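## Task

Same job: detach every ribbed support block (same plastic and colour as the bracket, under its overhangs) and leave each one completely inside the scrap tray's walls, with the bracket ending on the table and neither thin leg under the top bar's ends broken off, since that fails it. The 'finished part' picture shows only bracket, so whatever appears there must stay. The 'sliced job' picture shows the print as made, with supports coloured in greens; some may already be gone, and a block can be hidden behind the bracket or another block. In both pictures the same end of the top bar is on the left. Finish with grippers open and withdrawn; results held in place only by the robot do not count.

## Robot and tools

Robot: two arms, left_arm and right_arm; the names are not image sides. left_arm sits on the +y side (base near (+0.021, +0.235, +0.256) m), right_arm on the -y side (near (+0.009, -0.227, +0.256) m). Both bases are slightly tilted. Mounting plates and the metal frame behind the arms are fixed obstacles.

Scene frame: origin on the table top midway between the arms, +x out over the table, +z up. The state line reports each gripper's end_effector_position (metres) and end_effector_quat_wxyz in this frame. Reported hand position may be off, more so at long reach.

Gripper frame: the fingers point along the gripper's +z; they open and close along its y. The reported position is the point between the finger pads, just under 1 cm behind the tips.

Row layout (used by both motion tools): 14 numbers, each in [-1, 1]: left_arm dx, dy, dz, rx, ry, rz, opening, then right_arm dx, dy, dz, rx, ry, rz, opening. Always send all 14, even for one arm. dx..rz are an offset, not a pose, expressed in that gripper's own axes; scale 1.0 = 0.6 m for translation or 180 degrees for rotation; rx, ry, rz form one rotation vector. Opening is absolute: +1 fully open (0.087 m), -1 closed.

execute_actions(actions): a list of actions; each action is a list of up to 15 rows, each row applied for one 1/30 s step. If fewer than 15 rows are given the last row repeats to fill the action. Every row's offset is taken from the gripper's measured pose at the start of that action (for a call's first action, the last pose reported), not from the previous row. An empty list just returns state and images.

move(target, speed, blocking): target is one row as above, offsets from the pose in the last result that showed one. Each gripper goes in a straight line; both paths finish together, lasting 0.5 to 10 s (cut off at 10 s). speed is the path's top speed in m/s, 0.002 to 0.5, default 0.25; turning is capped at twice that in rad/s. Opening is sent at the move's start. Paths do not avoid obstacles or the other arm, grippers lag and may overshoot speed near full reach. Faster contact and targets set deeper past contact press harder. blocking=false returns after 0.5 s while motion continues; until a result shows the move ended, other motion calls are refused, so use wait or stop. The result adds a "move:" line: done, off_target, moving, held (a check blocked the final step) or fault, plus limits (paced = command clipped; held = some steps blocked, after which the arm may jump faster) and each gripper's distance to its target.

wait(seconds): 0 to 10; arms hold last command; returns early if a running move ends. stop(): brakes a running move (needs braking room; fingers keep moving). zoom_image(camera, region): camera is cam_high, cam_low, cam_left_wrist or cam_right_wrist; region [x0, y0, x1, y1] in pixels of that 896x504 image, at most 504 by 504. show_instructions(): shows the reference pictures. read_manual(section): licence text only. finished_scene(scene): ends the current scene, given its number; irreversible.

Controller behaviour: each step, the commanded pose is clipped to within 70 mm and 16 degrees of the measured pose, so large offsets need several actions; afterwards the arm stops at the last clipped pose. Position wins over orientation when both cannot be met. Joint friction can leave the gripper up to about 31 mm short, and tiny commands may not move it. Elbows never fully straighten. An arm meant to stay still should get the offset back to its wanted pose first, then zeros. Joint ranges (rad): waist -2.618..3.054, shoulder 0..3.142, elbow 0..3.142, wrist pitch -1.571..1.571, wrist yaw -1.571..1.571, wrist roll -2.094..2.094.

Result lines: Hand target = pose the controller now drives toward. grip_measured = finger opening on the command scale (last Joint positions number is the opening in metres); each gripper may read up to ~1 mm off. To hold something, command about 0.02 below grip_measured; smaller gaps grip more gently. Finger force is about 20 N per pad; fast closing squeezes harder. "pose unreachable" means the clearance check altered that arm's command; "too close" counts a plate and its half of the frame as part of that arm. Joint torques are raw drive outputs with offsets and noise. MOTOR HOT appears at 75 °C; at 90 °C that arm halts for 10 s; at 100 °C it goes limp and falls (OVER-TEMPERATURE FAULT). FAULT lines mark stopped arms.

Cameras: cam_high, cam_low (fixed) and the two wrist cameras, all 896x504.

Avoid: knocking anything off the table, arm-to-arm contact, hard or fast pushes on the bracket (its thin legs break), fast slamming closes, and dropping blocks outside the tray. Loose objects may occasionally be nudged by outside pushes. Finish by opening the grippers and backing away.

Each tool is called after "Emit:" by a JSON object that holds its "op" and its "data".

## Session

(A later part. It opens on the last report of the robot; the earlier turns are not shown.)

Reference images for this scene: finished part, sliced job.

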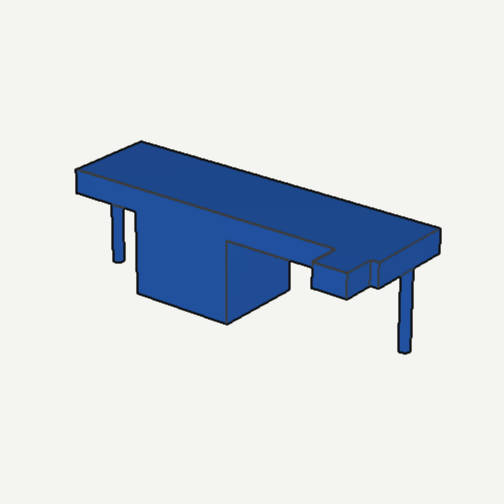

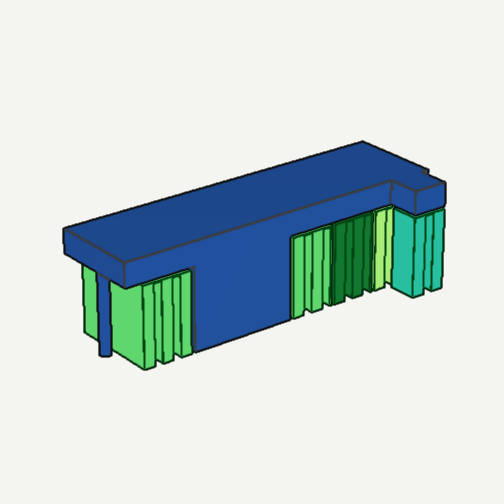

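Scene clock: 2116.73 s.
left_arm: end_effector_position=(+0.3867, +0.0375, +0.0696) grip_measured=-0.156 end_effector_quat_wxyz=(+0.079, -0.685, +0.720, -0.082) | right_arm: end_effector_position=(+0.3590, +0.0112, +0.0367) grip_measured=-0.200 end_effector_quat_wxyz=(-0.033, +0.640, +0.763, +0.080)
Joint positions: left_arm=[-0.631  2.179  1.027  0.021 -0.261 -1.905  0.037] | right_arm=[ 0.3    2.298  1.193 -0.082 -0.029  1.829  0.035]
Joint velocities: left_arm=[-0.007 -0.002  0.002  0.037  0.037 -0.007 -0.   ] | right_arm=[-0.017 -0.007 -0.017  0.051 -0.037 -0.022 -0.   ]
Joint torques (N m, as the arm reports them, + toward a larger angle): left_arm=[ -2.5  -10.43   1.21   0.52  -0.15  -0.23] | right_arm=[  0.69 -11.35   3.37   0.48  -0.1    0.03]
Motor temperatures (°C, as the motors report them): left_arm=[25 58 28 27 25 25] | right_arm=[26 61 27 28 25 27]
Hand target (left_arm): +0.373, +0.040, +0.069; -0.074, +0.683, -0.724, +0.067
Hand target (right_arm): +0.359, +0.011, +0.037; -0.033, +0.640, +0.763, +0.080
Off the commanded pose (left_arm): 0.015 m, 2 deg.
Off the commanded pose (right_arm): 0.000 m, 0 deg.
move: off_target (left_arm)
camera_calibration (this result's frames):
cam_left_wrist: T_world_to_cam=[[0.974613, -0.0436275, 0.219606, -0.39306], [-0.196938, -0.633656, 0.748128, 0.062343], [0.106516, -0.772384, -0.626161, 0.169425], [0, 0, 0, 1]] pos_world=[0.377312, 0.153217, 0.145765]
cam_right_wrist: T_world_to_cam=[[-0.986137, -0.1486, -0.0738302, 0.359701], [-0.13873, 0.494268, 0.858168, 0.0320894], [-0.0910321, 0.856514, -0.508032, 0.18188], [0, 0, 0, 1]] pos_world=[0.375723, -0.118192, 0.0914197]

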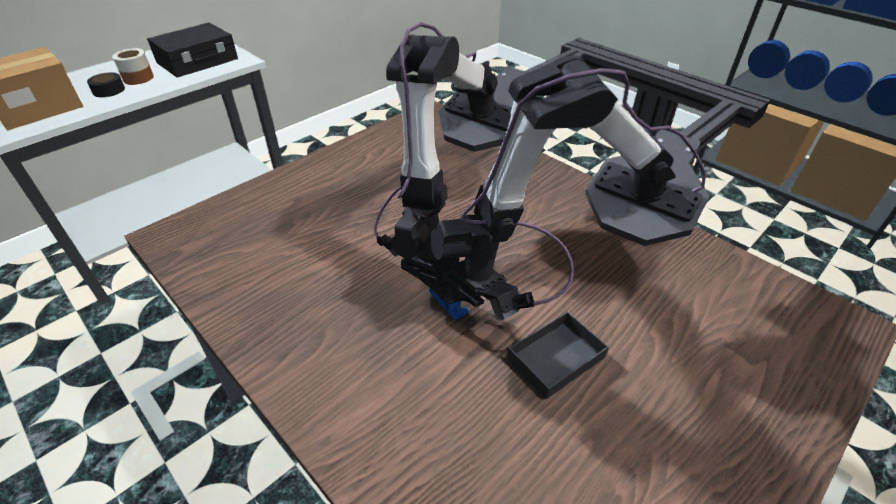

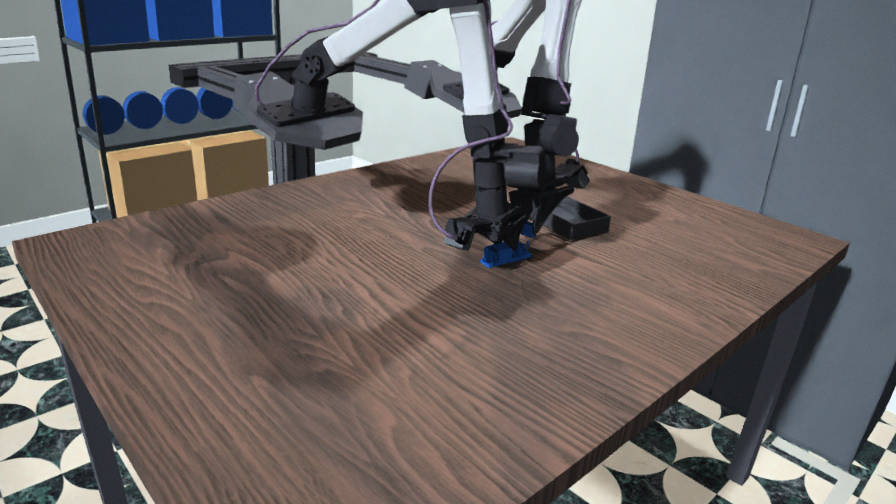

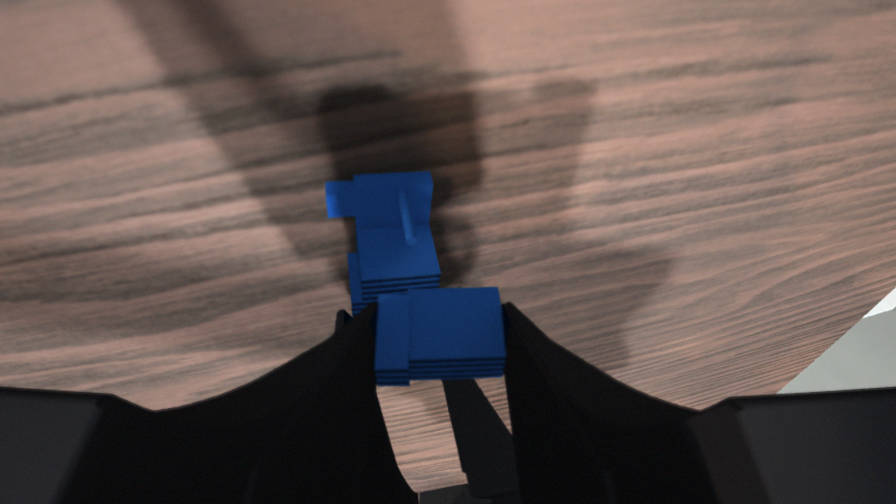

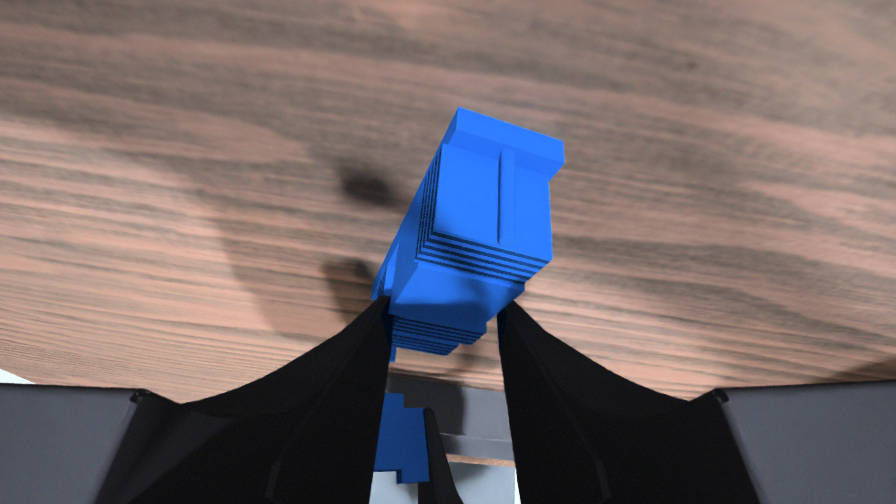

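Emit:
{"op": "move", "data": {"target": [-0.3213,0.1913,-0.0703,-0.0556,0,0.022,-0.178,0,0,0,0,0,0,-0.2], "speed": 0.12}}

Scene clock: 2149.87 s.
left_arm: end_effector_position=(+0.2883, +0.2428, +0.0831) grip_measured=-0.163 end_effector_quat_wxyz=(+0.037, -0.662, +0.748, -0.013) | right_arm: end_effector_position=(+0.3590, +0.0112, +0.0367) grip_measured=-0.200 end_effector_quat_wxyz=(-0.033, +0.640, +0.763, +0.080)
Joint positions: left_arm=[-0.016  1.88   0.589  0.079 -0.038 -1.28   0.037] | right_arm=[ 0.3    2.298  1.193 -0.082 -0.029  1.829  0.035]
Joint velocities: left_arm=[-0.012 -0.012  0.002 -0.022  0.037  0.037 -0.001] | right_arm=[-0.027  0.002  0.007 -0.037 -0.066 -0.022 -0.001]
Joint torques (N m, as the arm reports them, + toward a larger angle): left_arm=[ 1.36 -8.08 -0.21  0.38  0.06 -0.08] | right_arm=[  0.7  -11.17   3.23   0.51  -0.08   0.02]
Motor temperatures (°C, as the motors report them): left_arm=[26 59 27 27 25 25] | right_arm=[26 61 27 28 25 27]
Hand target (left_arm): +0.278, +0.242, +0.085; +0.026, -0.662, +0.749, -0.011
Hand target (right_arm): +0.359, +0.011, +0.037; -0.033, +0.640, +0.763, +0.080
Off the commanded pose (left_arm): 0.015 m, 2 deg.
Off the commanded pose (right_arm): 0.000 m, 0 deg.
move: off_target (left_arm)
camera_calibration (this result's frames):
cam_left_wrist: T_world_to_cam=[[0.991253, -0.117293, 0.0604905, -0.26494], [-0.12336, -0.660634, 0.740503, 0.148886], [-0.0468935, -0.741489, -0.669325, 0.387294], [0, 0, 0, 1]] pos_world=[0.299151, 0.354458, 0.165001]
cam_right_wrist: T_world_to_cam=[[-0.986137, -0.1486, -0.0738302, 0.359701], [-0.13873, 0.494268, 0.858168, 0.0320894], [-0.0910321, 0.856514, -0.508032, 0.18188], [0, 0, 0, 1]] pos_world=[0.375723, -0.118192, 0.0914197]

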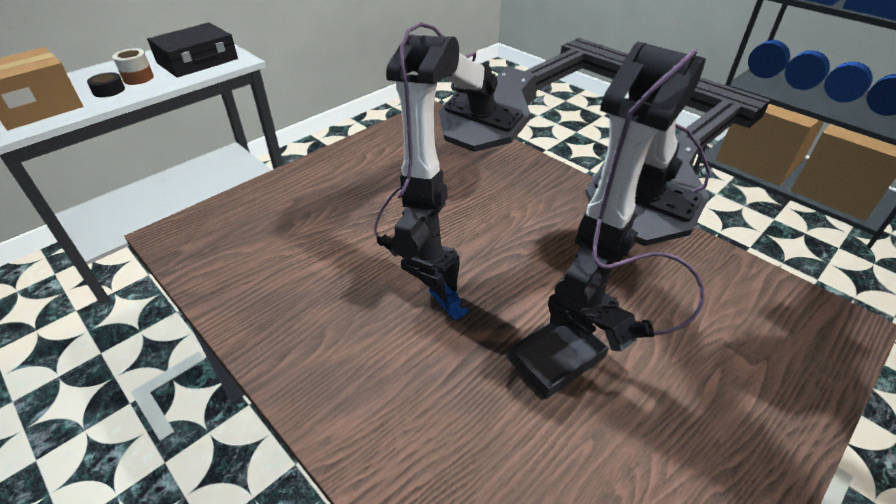

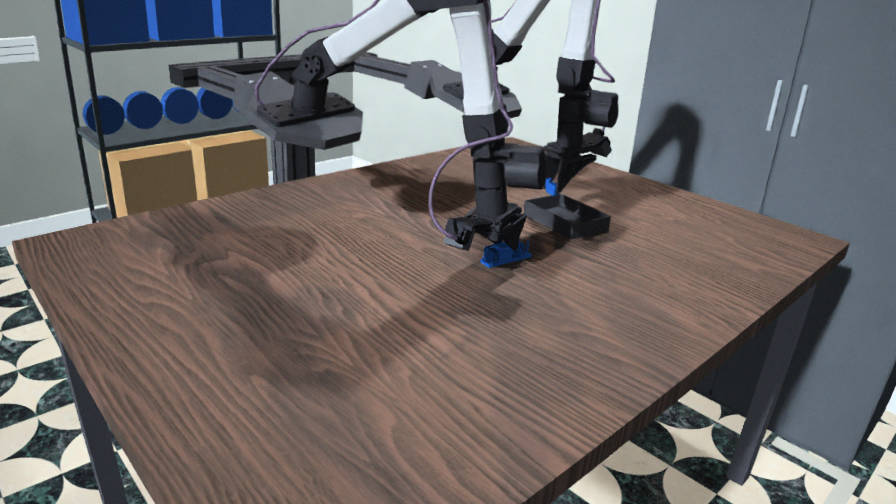

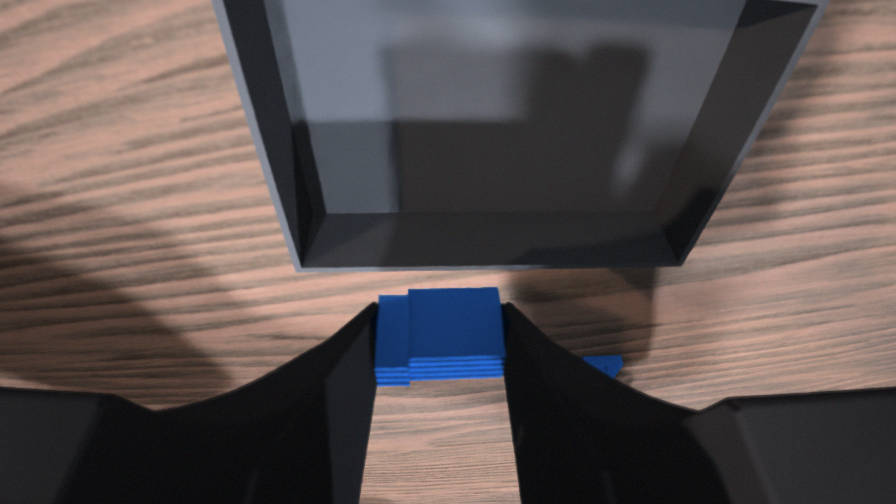

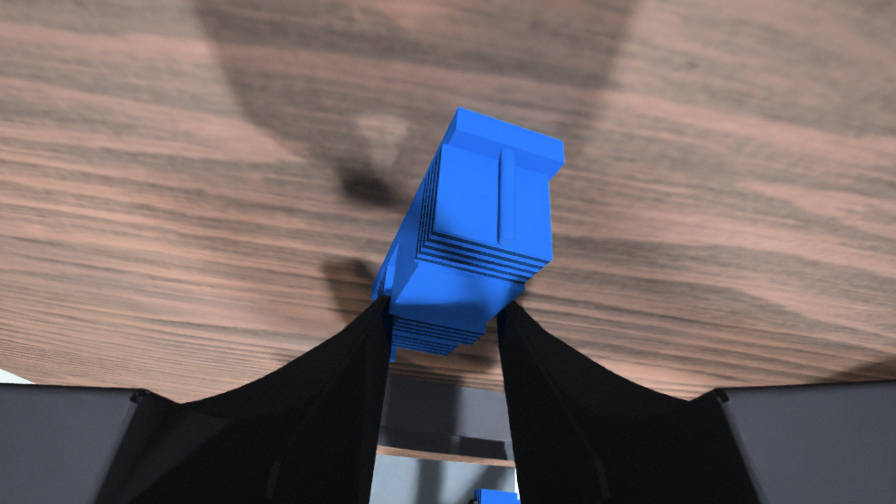

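Emit:
{"op": "move", "data": {"target": [-0.0128,-0.0032,0.0995,0,0,0,-0.178,0,0,0,0,0,0,-0.2], "speed": 0.05}}

Scene clock: 2168.43 s.
left_arm: end_effector_position=(+0.2896, +0.2491, +0.0290) grip_measured=-0.163 end_effector_quat_wxyz=(+0.035, -0.661, +0.750, -0.008) | right_arm: end_effector_position=(+0.3590, +0.0112, +0.0367) grip_measured=-0.200 end_effector_quat_wxyz=(-0.033, +0.640, +0.763, +0.080)
Joint positions: left_arm=[ 0.007  2.148  0.664  0.265 -0.037 -1.256  0.037] | right_arm=[ 0.3    2.298  1.193 -0.082 -0.029  1.829  0.035]
Joint velocities: left_arm=[ 0.002 -0.017 -0.007 -0.066  0.007  0.022 -0.   ] | right_arm=[-0.002 -0.007 -0.002 -0.007 -0.051  0.022  0.   ]
Joint torques (N m, as the arm reports them, + toward a larger angle): left_arm=[ 1.5  -5.53  2.41  0.63  0.03 -0.1 ] | right_arm=[  0.65 -11.26   3.28   0.48  -0.09   0.04]
Motor temperatures (°C, as the motors report them): left_arm=[25 56 27 27 25 25] | right_arm=[26 61 27 28 25 27]
Hand target (left_arm): +0.294, +0.252, +0.023; +0.037, -0.662, +0.748, -0.012
Hand target (right_arm): +0.359, +0.011, +0.037; -0.033, +0.640, +0.763, +0.080
Off the commanded pose (left_arm): 0.008 m, 1 deg.
Off the commanded pose (right_arm): 0.000 m, 0 deg.
move: done
camera_calibration (this result's frames):
cam_left_wrist: T_world_to_cam=[[0.991405, -0.12088, 0.0500316, -0.260987], [-0.118222, -0.664023, 0.738307, 0.192732], [-0.0560247, -0.737876, -0.672606, 0.357632], [0, 0, 0, 1]] pos_world=[0.301565, 0.360318, 0.111308]
cam_right_wrist: T_world_to_cam=[[-0.986137, -0.1486, -0.0738302, 0.359701], [-0.13873, 0.494268, 0.858168, 0.0320894], [-0.0910321, 0.856514, -0.508032, 0.18188], [0, 0, 0, 1]] pos_world=[0.375723, -0.118192, 0.0914197]

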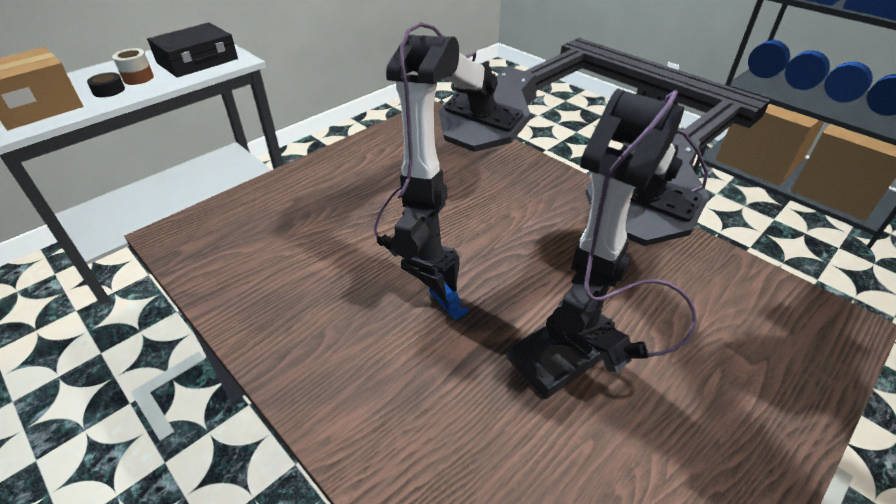

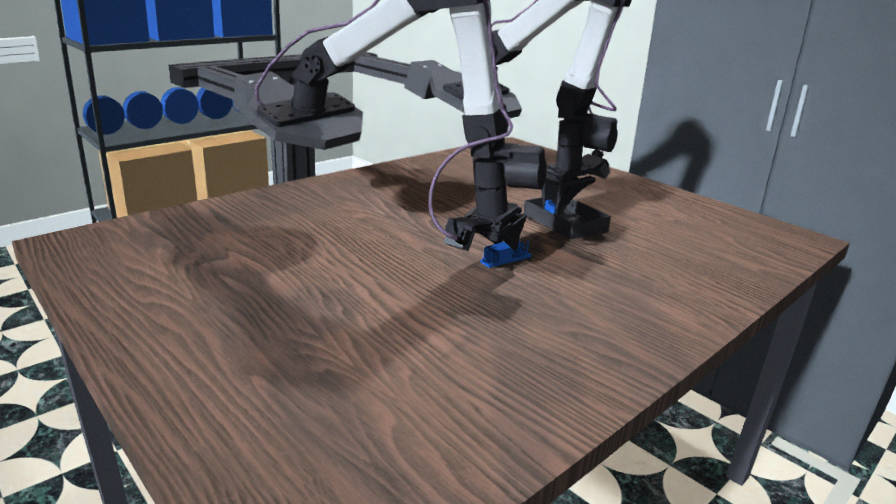

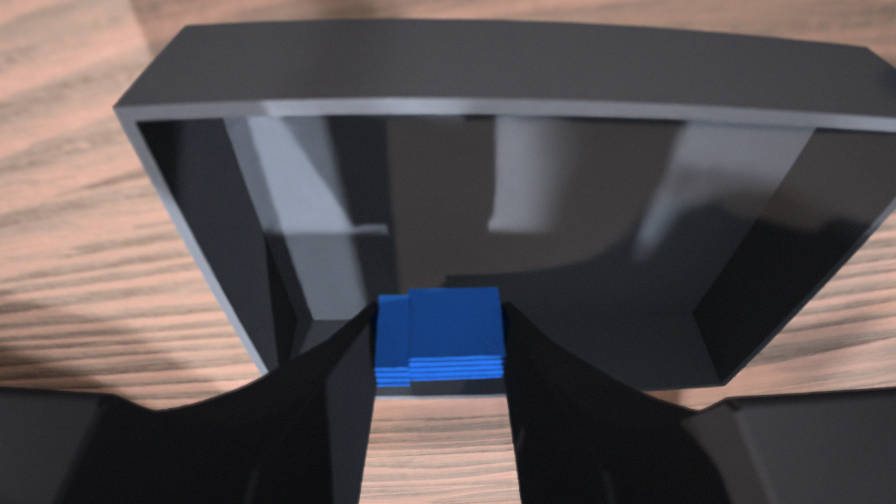

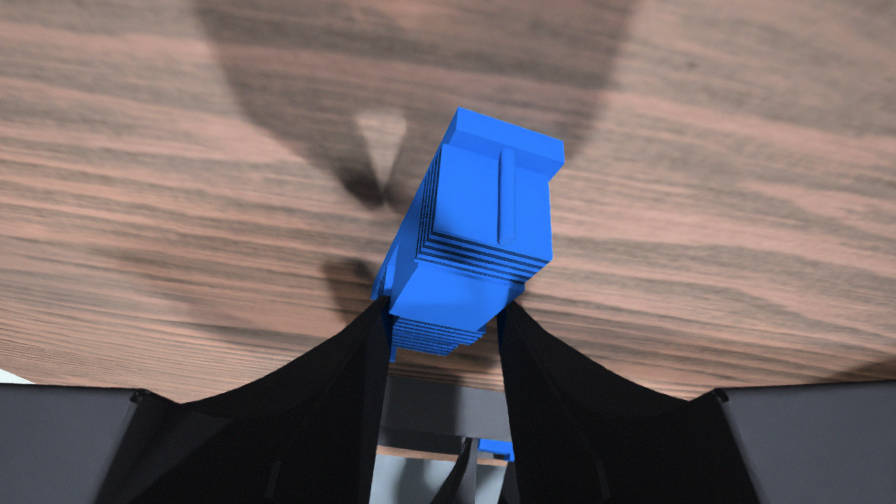

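Emit:
{"op": "execute_actions", "data": {"actions": [[[0.0001,-0.0005,0.011,0,0,0,-0.178,0,0,0,0,0,0,-0.2],[0.0002,-0.001,0.012,0,0,0,-0.178,0,0,0,0,0,0,-0.2],[0.0003,-0.0015,0.013,0,0,0,-0.178,0,0,0,0,0,0,-0.2],[0.0004,-0.002,0.014,0,0,0,-0.178,0,0,0,0,0,0,-0.2],[0.0005,-0.0025,0.015,0,0,0,-0.178,0,0,0,0,0,0,-0.2],[0.0006,-0.003,0.016,0,0,0,-0.178,0,0,0,0,0,0,-0.2],[0.0007,-0.0035,0.017,0,0,0,-0.178,0,0,0,0,0,0,-0.2],[0.0008,-0.004,0.018,0,0,0,-0.178,0,0,0,0,0,0,-0.2],[0.0008,-0.0045,0.019,0,0,0,-0.178,0,0,0,0,0,0,-0.2],[0.0009,-0.005,0.02,0,0,0,-0.178,0,0,0,0,0,0,-0.2],[0.0009,-0.0054,0.021,0,0,0,-0.178,0,0,0,0,0,0,-0.2],[0.001,-0.0058,0.022,0,0,0,-0.178,0,0,0,0,0,0,-0.2],[0.001,-0.006,0.023,0,0,0,-0.178,0,0,0,0,0,0,-0.2],[0.001,-0.006,0.024,0,0,0,-0.178,0,0,0,0,0,0,-0.2],[0.001,-0.006,0.025,0,0,0,-0.178,0,0,0,0,0,0,-0.2]]]}}

Emit:
{"op": "wait", "data": {"seconds": 0.5}}

Scene clock: 2180.17 s.
left_arm: end_effector_position=(+0.2868, +0.2485, +0.0214) grip_measured=-0.163 end_effector_quat_wxyz=(+0.029, -0.661, +0.750, -0.004) | right_arm: end_effector_position=(+0.3590, +0.0112, +0.0367) grip_measured=-0.200 end_effector_quat_wxyz=(-0.033, +0.640, +0.763, +0.080)
Joint positions: left_arm=[ 0.007  2.185  0.678  0.275 -0.037 -1.256  0.037] | right_arm=[ 0.3    2.298  1.193 -0.082 -0.029  1.829  0.035]
Joint velocities: left_arm=[ 0.002  0.056  0.11   0.095 -0.022  0.022 -0.001] | right_arm=[ 0.002 -0.007  0.002 -0.022  0.037 -0.051  0.   ]
Joint torques (N m, as the arm reports them, + toward a larger angle): left_arm=[-0.01 -5.63  2.22  0.59 -0.05 -0.2 ] | right_arm=[  0.67 -11.23   3.22   0.48  -0.08   0.04]
Motor temperatures (°C, as the motors report them): left_arm=[25 54 27 27 25 25] | right_arm=[26 61 27 28 25 27]
Hand target (left_arm): +0.294, +0.248, +0.015; +0.035, -0.661, +0.750, -0.008
Hand target (right_arm): +0.359, +0.011, +0.037; -0.033, +0.640, +0.763, +0.080
Off the commanded pose (left_arm): 0.010 m, 1 deg.
Off the commanded pose (right_arm): 0.000 m, 0 deg.
camera_calibration (this result's frames):
cam_left_wrist: T_world_to_cam=[[0.991882, -0.121342, 0.0380375, -0.257698], [-0.109441, -0.662237, 0.741259, 0.194555], [-0.0647562, -0.739404, -0.670141, 0.354736], [0, 0, 0, 1]] pos_world=[0.29987, 0.359865, 0.10331]
cam_right_wrist: T_world_to_cam=[[-0.986137, -0.1486, -0.0738302, 0.359701], [-0.13873, 0.494268, 0.858168, 0.0320894], [-0.0910321, 0.856514, -0.508032, 0.18188], [0, 0, 0, 1]] pos_world=[0.375723, -0.118192, 0.0914197]

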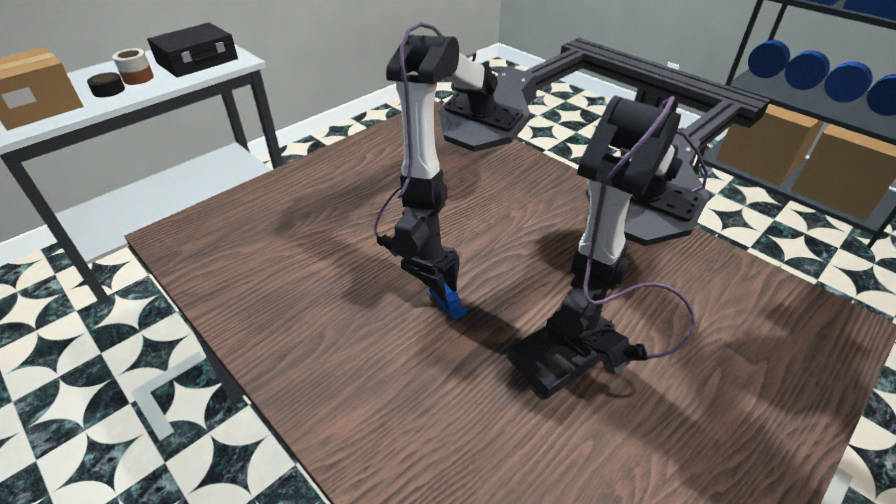

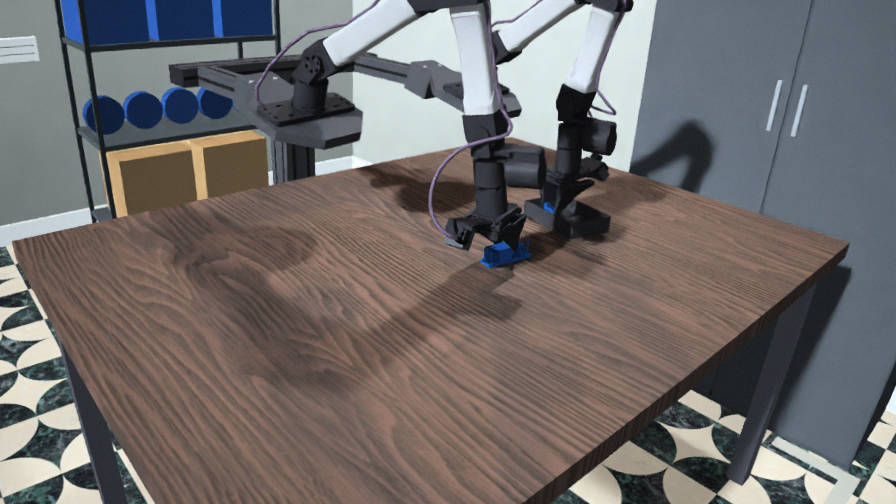

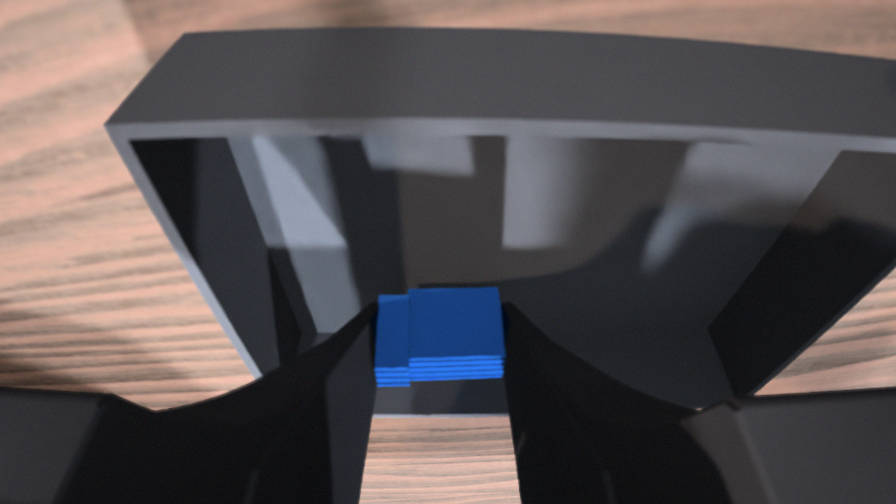

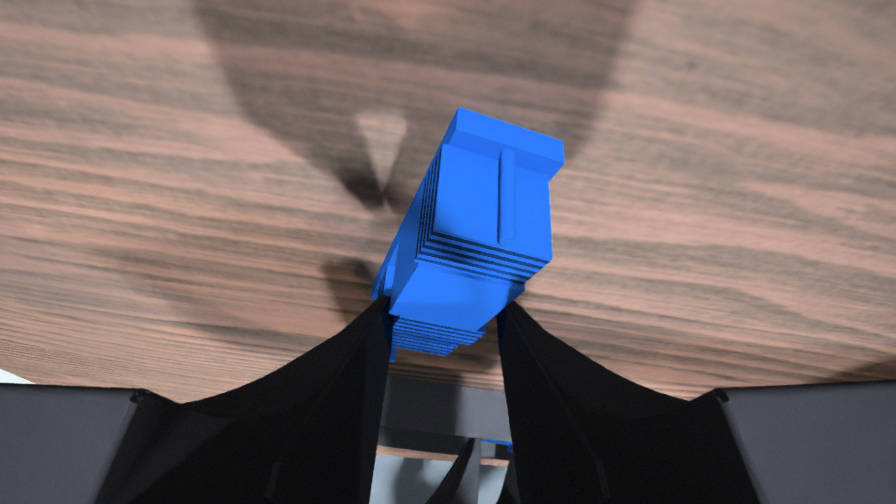

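Scene clock: 2180.67 s.
left_arm: end_effector_position=(+0.2894, +0.2489, +0.0209) grip_measured=-0.163 end_effector_quat_wxyz=(+0.032, -0.661, +0.750, -0.006) | right_arm: end_effector_position=(+0.3590, +0.0112, +0.0367) grip_measured=-0.200 end_effector_quat_wxyz=(-0.033, +0.640, +0.763, +0.080)
Joint positions: left_arm=[ 0.007  2.187  0.682  0.28  -0.037 -1.256  0.037] | right_arm=[ 0.3    2.298  1.193 -0.082 -0.029  1.829  0.035]
Joint velocities: left_arm=[-0.007 -0.012 -0.022 -0.051 -0.051 -0.022 -0.001] | right_arm=[-0.002 -0.002  0.002  0.007 -0.081  0.081 -0.001]
Joint torques (N m, as the arm reports them, + toward a larger angle): left_arm=[-0.06 -5.59  2.31  0.61 -0.1  -0.2 ] | right_arm=[  0.72 -11.25   3.21   0.47  -0.08   0.02]
Motor temperatures (°C, as the motors report them): left_arm=[25 54 27 27 25 25] | right_arm=[26 61 27 28 25 27]
Hand target (left_arm): +0.294, +0.248, +0.015; +0.035, -0.661, +0.750, -0.008
Hand target (right_arm): +0.359, +0.011, +0.037; -0.033, +0.640, +0.763, +0.080
Off the commanded pose (left_arm): 0.008 m, 0 deg.
Off the commanded pose (right_arm): 0.000 m, 0 deg.
wait: 0.50 s; at rest by 0.23 s
camera_calibration (this result's frames):
cam_left_wrist: T_world_to_cam=[[0.991616, -0.121293, 0.0445718, -0.260269], [-0.114368, -0.663197, 0.739655, 0.197251], [-0.0601553, -0.738551, -0.671508, 0.353394], [0, 0, 0, 1]] pos_world=[0.301905, 0.360246, 0.10301]
cam_right_wrist: T_world_to_cam=[[-0.986137, -0.1486, -0.0738302, 0.359701], [-0.13873, 0.494268, 0.858168, 0.0320894], [-0.0910321, 0.856514, -0.508032, 0.18188], [0, 0, 0, 1]] pos_world=[0.375723, -0.118192, 0.0914197]

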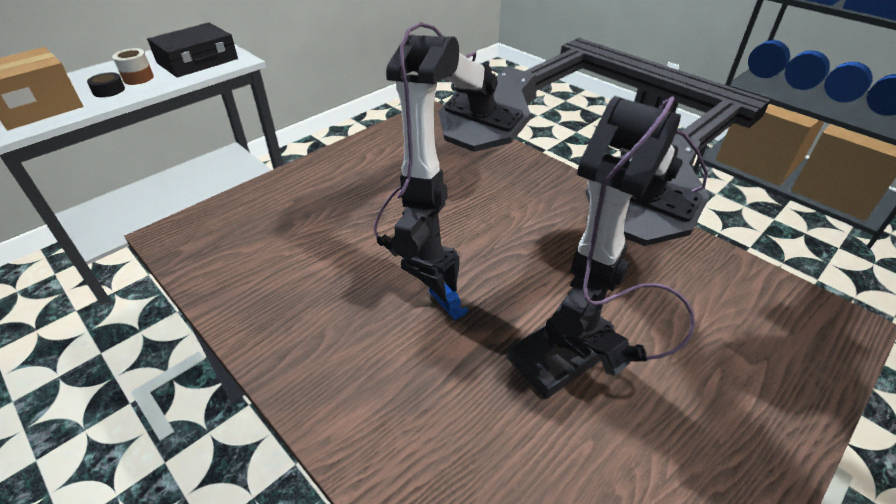

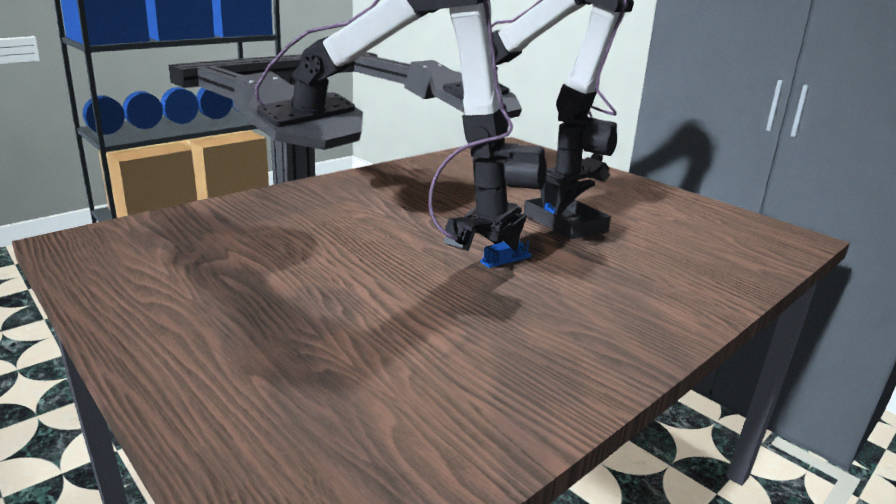

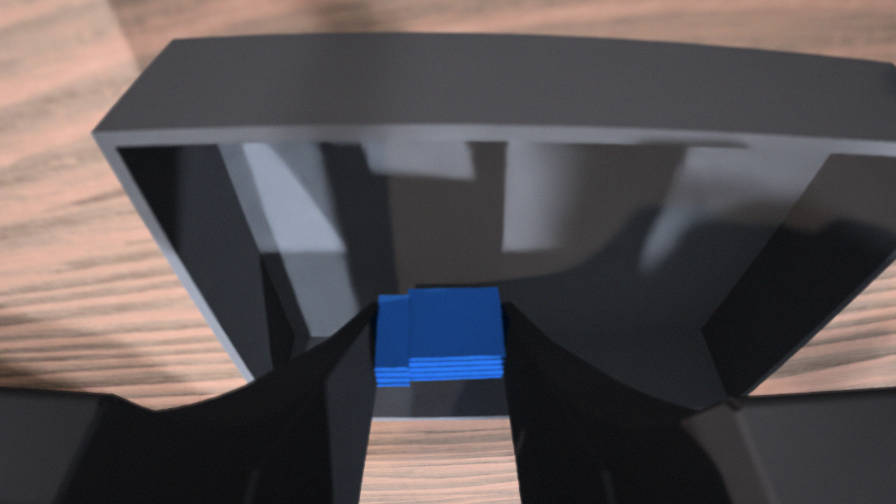

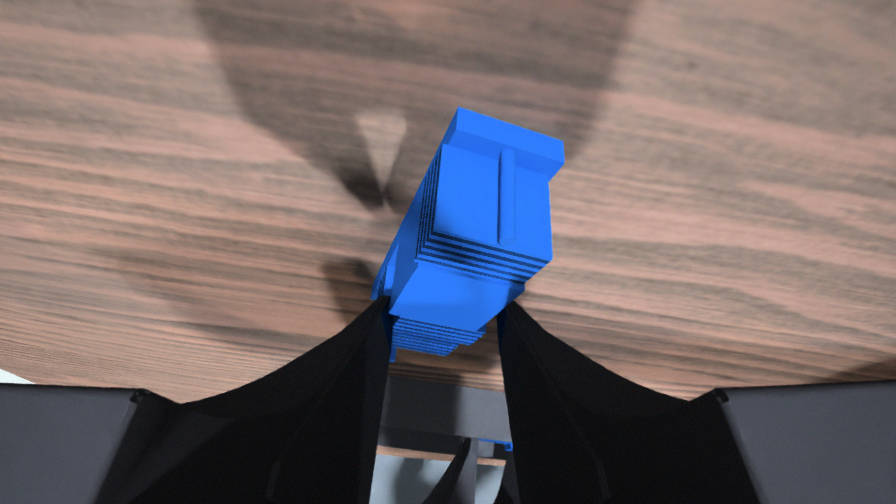

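Emit:
{"op": "execute_actions", "data": {"actions": [[[0.0003,-0.004,0.0100,0,0,0,-0.178,0,0,0,0,0,0,-0.2],[0.0003,-0.0045,0.0108,0,0,0,-0.178,0,0,0,0,0,0,-0.2],[0.0004,-0.005,0.0116,0,0,0,-0.178,0,0,0,0,0,0,-0.2],[0.0004,-0.0055,0.0124,0,0,0,-0.178,0,0,0,0,0,0,-0.2],[0.0005,-0.006,0.0132,0,0,0,-0.178,0,0,0,0,0,0,-0.2],[0.0005,-0.0065,0.014,0,0,0,-0.178,0,0,0,0,0,0,-0.2],[0.0006,-0.007,0.0148,0,0,0,-0.178,0,0,0,0,0,0,-0.2],[0.0006,-0.007,0.0156,0,0,0,-0.178,0,0,0,0,0,0,-0.2],[0.0006,-0.007,0.0164,0,0,0,-0.178,0,0,0,0,0,0,-0.2],[0.0006,-0.007,0.0172,0,0,0,-0.178,0,0,0,0,0,0,-0.2]],[[0,0,0,0,0,0,-0.165,0,0,0,0,0,0,-0.2],[0,0,0,0,0,0,-0.155,0,0,0,0,0,0,-0.2],[0,0,0,0,0,0,-0.145,0,0,0,0,0,0,-0.2],[0,0,0,0,0,0,-0.135,0,0,0,0,0,0,-0.2],[0,0,0,0,0,0,-0.125,0,0,0,0,0,0,-0.2],[0,0,0,0,0,0,-0.115,0,0,0,0,0,0,-0.2],[0,0,0,0,0,0,-0.1,0,0,0,0,0,0,-0.2],[0,0,0,0,0,0,-0.085,0,0,0,0,0,0,-0.2],[0,0,0,0,0,0,-0.07,0,0,0,0,0,0,-0.2],[0,0,0,0,0,0,-0.055,0,0,0,0,0,0,-0.2],[0,0,0,0,0,0,-0.04,0,0,0,0,0,0,-0.2],[0,0,0,0,0,0,-0.025,0,0,0,0,0,0,-0.2],[0,0,0,0,0,0,-0.01,0,0,0,0,0,0,-0.2],[0,0,0,0,0,0,0,0,0,0,0,0,0,-0.2]]]}}

Scene clock: 2187.43 s.
left_arm: end_effector_position=(+0.2899, +0.2490, +0.0175) grip_measured=-0.001 end_effector_quat_wxyz=(+0.031, -0.661, +0.750, -0.005) | right_arm: end_effector_position=(+0.3590, +0.0112, +0.0367) grip_measured=-0.200 end_effector_quat_wxyz=(-0.033, +0.640, +0.763, +0.080)
Joint positions: left_arm=[ 0.007  2.203  0.694  0.28  -0.037 -1.256  0.044] | right_arm=[ 0.3    2.298  1.193 -0.082 -0.029  1.829  0.035]
Joint velocities: left_arm=[-0.002 -0.007 -0.002 -0.022 -0.007 -0.051  0.001] | right_arm=[ 0.002 -0.012 -0.027 -0.007 -0.051 -0.007  0.   ]
Joint torques (N m, as the arm reports them, + toward a larger angle): left_arm=[ 0.48 -7.66  0.42  0.45 -0.03 -0.15] | right_arm=[  0.64 -11.27   3.25   0.48  -0.09   0.03]
Motor temperatures (°C, as the motors report them): left_arm=[25 53 27 27 25 25] | right_arm=[26 61 27 28 25 27]
Hand target (left_arm): +0.290, +0.249, +0.017; +0.031, -0.661, +0.750, -0.005
Hand target (right_arm): +0.359, +0.011, +0.037; -0.033, +0.640, +0.763, +0.080
Off the commanded pose (left_arm): 0.000 m, 0 deg.
Off the commanded pose (right_arm): 0.000 m, 0 deg.
camera_calibration (this result's frames):
cam_left_wrist: T_world_to_cam=[[0.991783, -0.121322, 0.0405788, -0.260573], [-0.111359, -0.66261, 0.740639, 0.198787], [-0.0629681, -0.739073, -0.670676, 0.352126], [0, 0, 0, 1]] pos_world=[0.302741, 0.360352, 0.0995062]
cam_right_wrist: T_world_to_cam=[[-0.986137, -0.1486, -0.0738302, 0.359701], [-0.13873, 0.494268, 0.858168, 0.0320894], [-0.0910321, 0.856514, -0.508032, 0.18188], [0, 0, 0, 1]] pos_world=[0.375723, -0.118192, 0.0914197]

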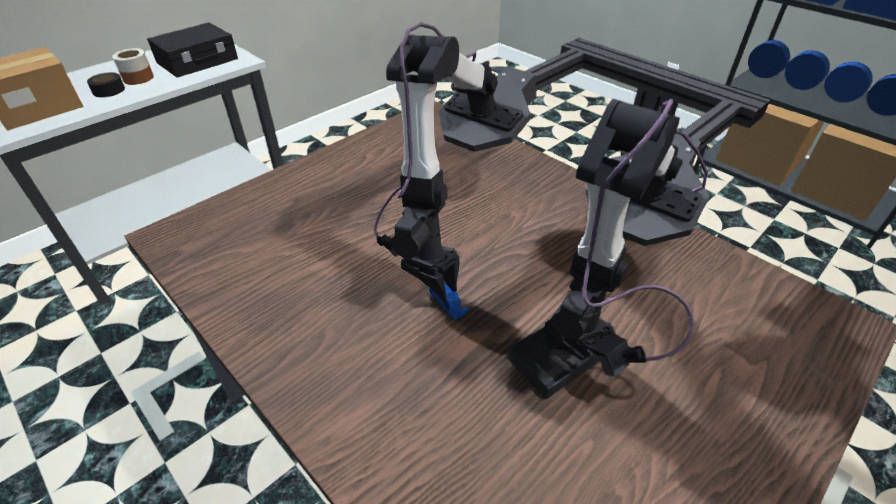

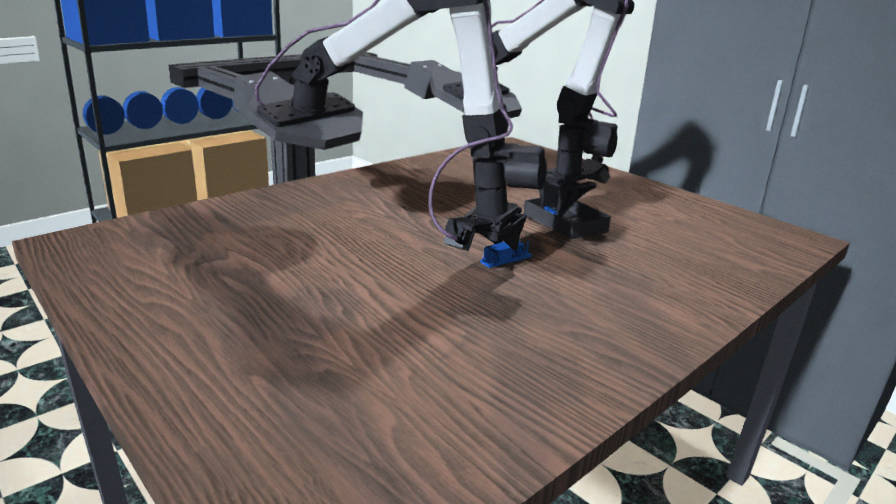

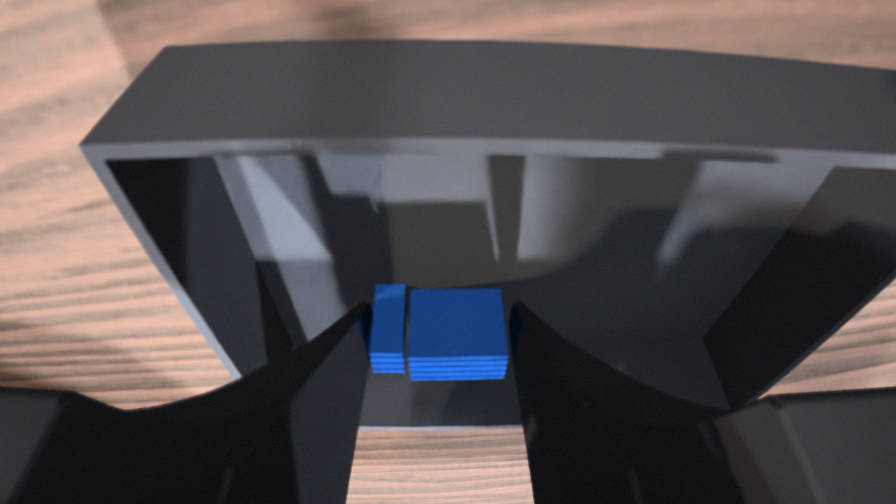

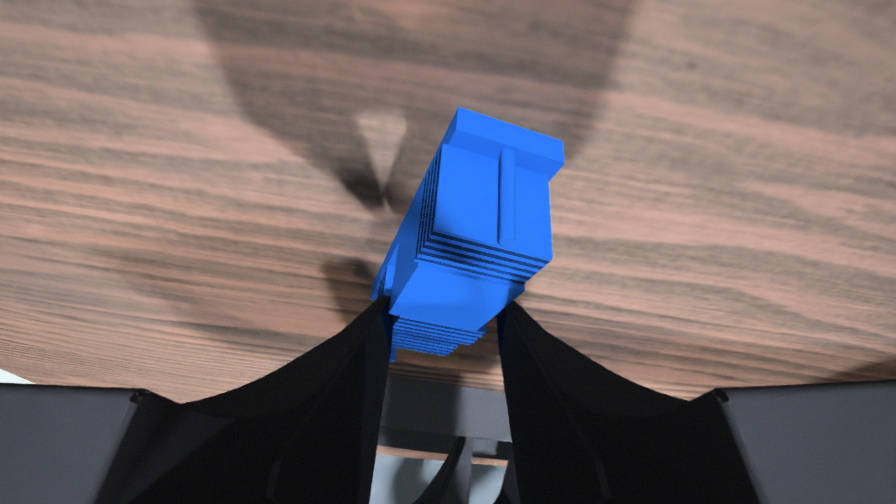

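Emit:
{"op": "execute_actions", "data": {"actions": [[[0,0.002,0,0,0,0,0.05,0,0,0,0,0,0,-0.15],[0,0.004,0,0,0,0,0.1,0,0,0,0,0,0,-0.1],[0,0.006,-0.002,0,0,0,0.15,0,0,0,0,0,0,-0.05],[0,0.008,-0.005,0,0,0,0.2,0,0,0,0,0,0,0],[-0.0003,0.008,-0.009,0,0,0,0.2,0,0,0,0,0,0,0.05],[-0.0005,0.008,-0.014,0,0,0,0.2,0,0,0,0,0,0,0.1],[-0.0008,0.008,-0.02,0,0,0,0.2,0.0005,-0.001,-0.004,0,0,0,0.15],[-0.001,0.008,-0.027,0,0,0,0.2,0.001,-0.002,-0.009,0,0,0,0.2],[-0.0013,0.008,-0.035,0,0,0,0.2,0.002,-0.003,-0.015,0,0,0,0.2],[-0.0017,0.008,-0.044,0,0,0,0.2,0.003,-0.004,-0.022,0,0,0,0.2],[-0.002,0.008,-0.053,0,0,0,0.2,0.004,-0.004,-0.029,0,0,0,0.2],[-0.0024,0.008,-0.062,0,0,0,0.2,0.005,-0.004,-0.036,0,0,0,0.2],[-0.0027,0.008,-0.071,0,0,0,0.2,0.006,-0.004,-0.043,0,0,0,0.2],[-0.003,0.008,-0.08,0,0,0,0.2,0.007,-0.004,-0.05,0,0,0,0.2],[-0.0034,0.008,-0.089,0,0,0,0.2,0.008,-0.004,-0.056,0,0,0,0.2]],[[-0.002,0.006,-0.07,0,0,0,0.2,0.004,-0.004,-0.03,0,0,0,0.2]]]}}

Scene clock: 2267.23 s.
left_arm: end_effector_position=(+0.3130, +0.2546, +0.1006) grip_measured=+0.200 end_effector_quat_wxyz=(+0.077, -0.660, +0.747, -0.032) | right_arm: end_effector_position=(+0.3774, +0.0144, +0.0861) grip_measured=+0.200 end_effector_quat_wxyz=(-0.018, +0.640, +0.760, +0.112)
Joint positions: left_arm=[ 0.007  1.806  0.601  0.083 -0.037 -1.256  0.052] | right_arm=[ 0.3    2.143  1.156 -0.13  -0.029  1.83   0.052]
Joint velocities: left_arm=[ 0.002 -0.007 -0.012 -0.095 -0.007 -0.007 -0.   ] | right_arm=[-0.012  0.007 -0.012 -0.081  0.007  0.007 -0.   ]
Joint torques (N m, as the arm reports them, + toward a larger angle): left_arm=[ 0.72 -7.33  0.64  0.44 -0.05 -0.11] | right_arm=[  1.26 -11.06   1.83   0.51  -0.06   0.06]
Motor temperatures (°C, as the motors report them): left_arm=[25 51 27 27 25 25] | right_arm=[26 62 27 28 25 27]
Hand target (left_arm): +0.296, +0.252, +0.099; +0.057, -0.661, +0.748, -0.021
Hand target (right_arm): +0.363, +0.011, +0.081; -0.026, +0.640, +0.762, +0.094
Off the commanded pose (left_arm): 0.018 m, 3 deg.
Off the commanded pose (right_arm): 0.016 m, 2 deg.
camera_calibration (this result's frames):
cam_left_wrist: T_world_to_cam=[[0.982294, -0.121571, 0.142547, -0.293423], [-0.187076, -0.677431, 0.7114, 0.173977], [0.0100807, -0.725471, -0.688179, 0.388932], [0, 0, 0, 1]] pos_world=[0.316854, 0.364344, 0.185714]
cam_right_wrist: T_world_to_cam=[[-0.980564, -0.137995, -0.139471, 0.385395], [-0.188802, 0.470286, 0.862082, 0.00955605], [-0.0533716, 0.871659, -0.487199, 0.189709], [0, 0, 0, 1]] pos_world=[0.389833, -0.116673, 0.137939]

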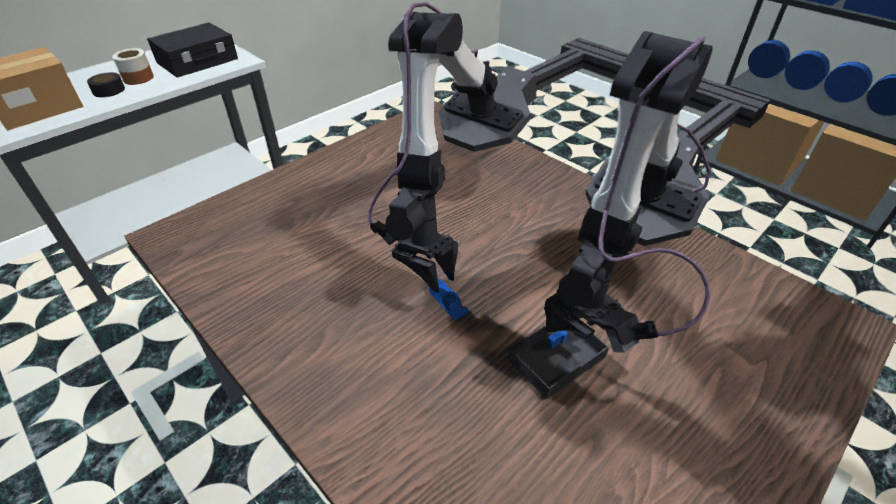

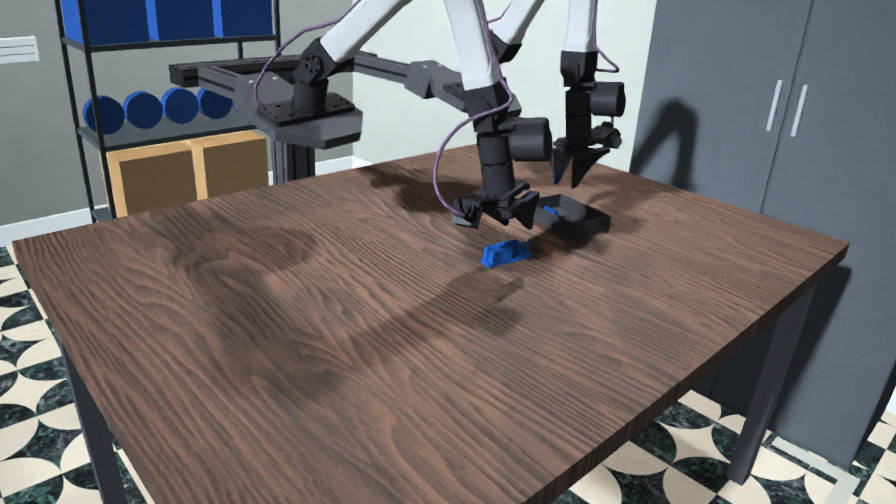

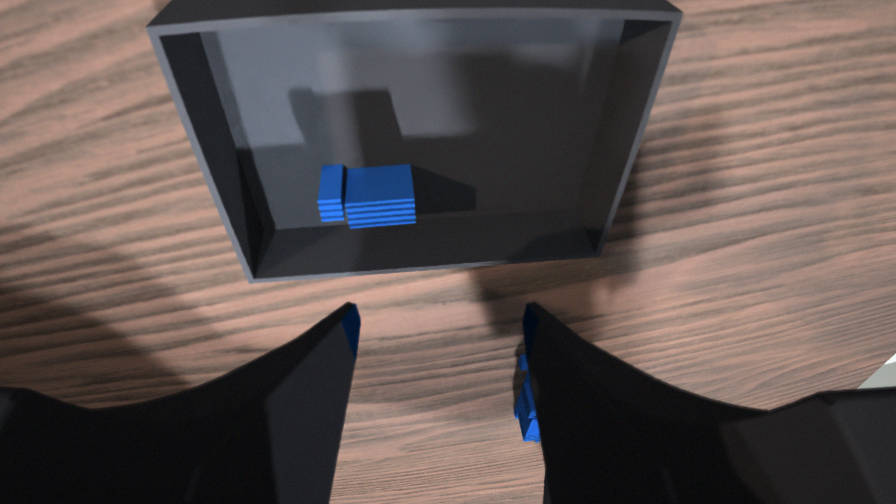

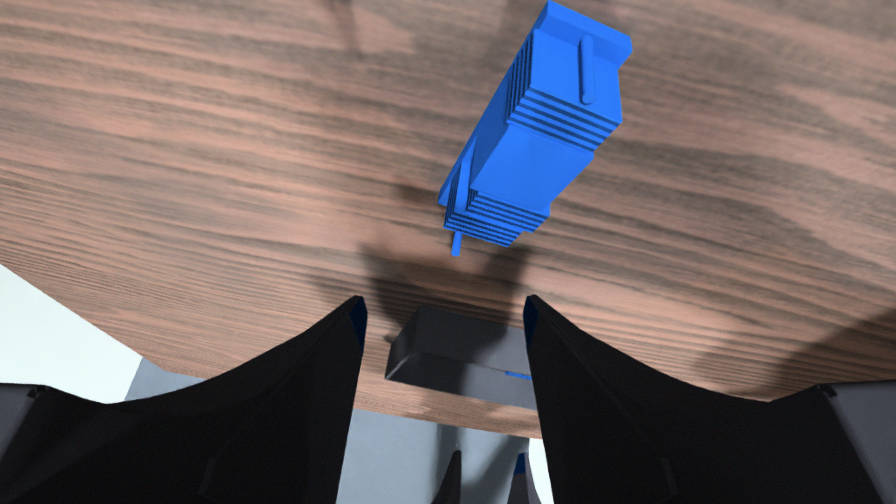

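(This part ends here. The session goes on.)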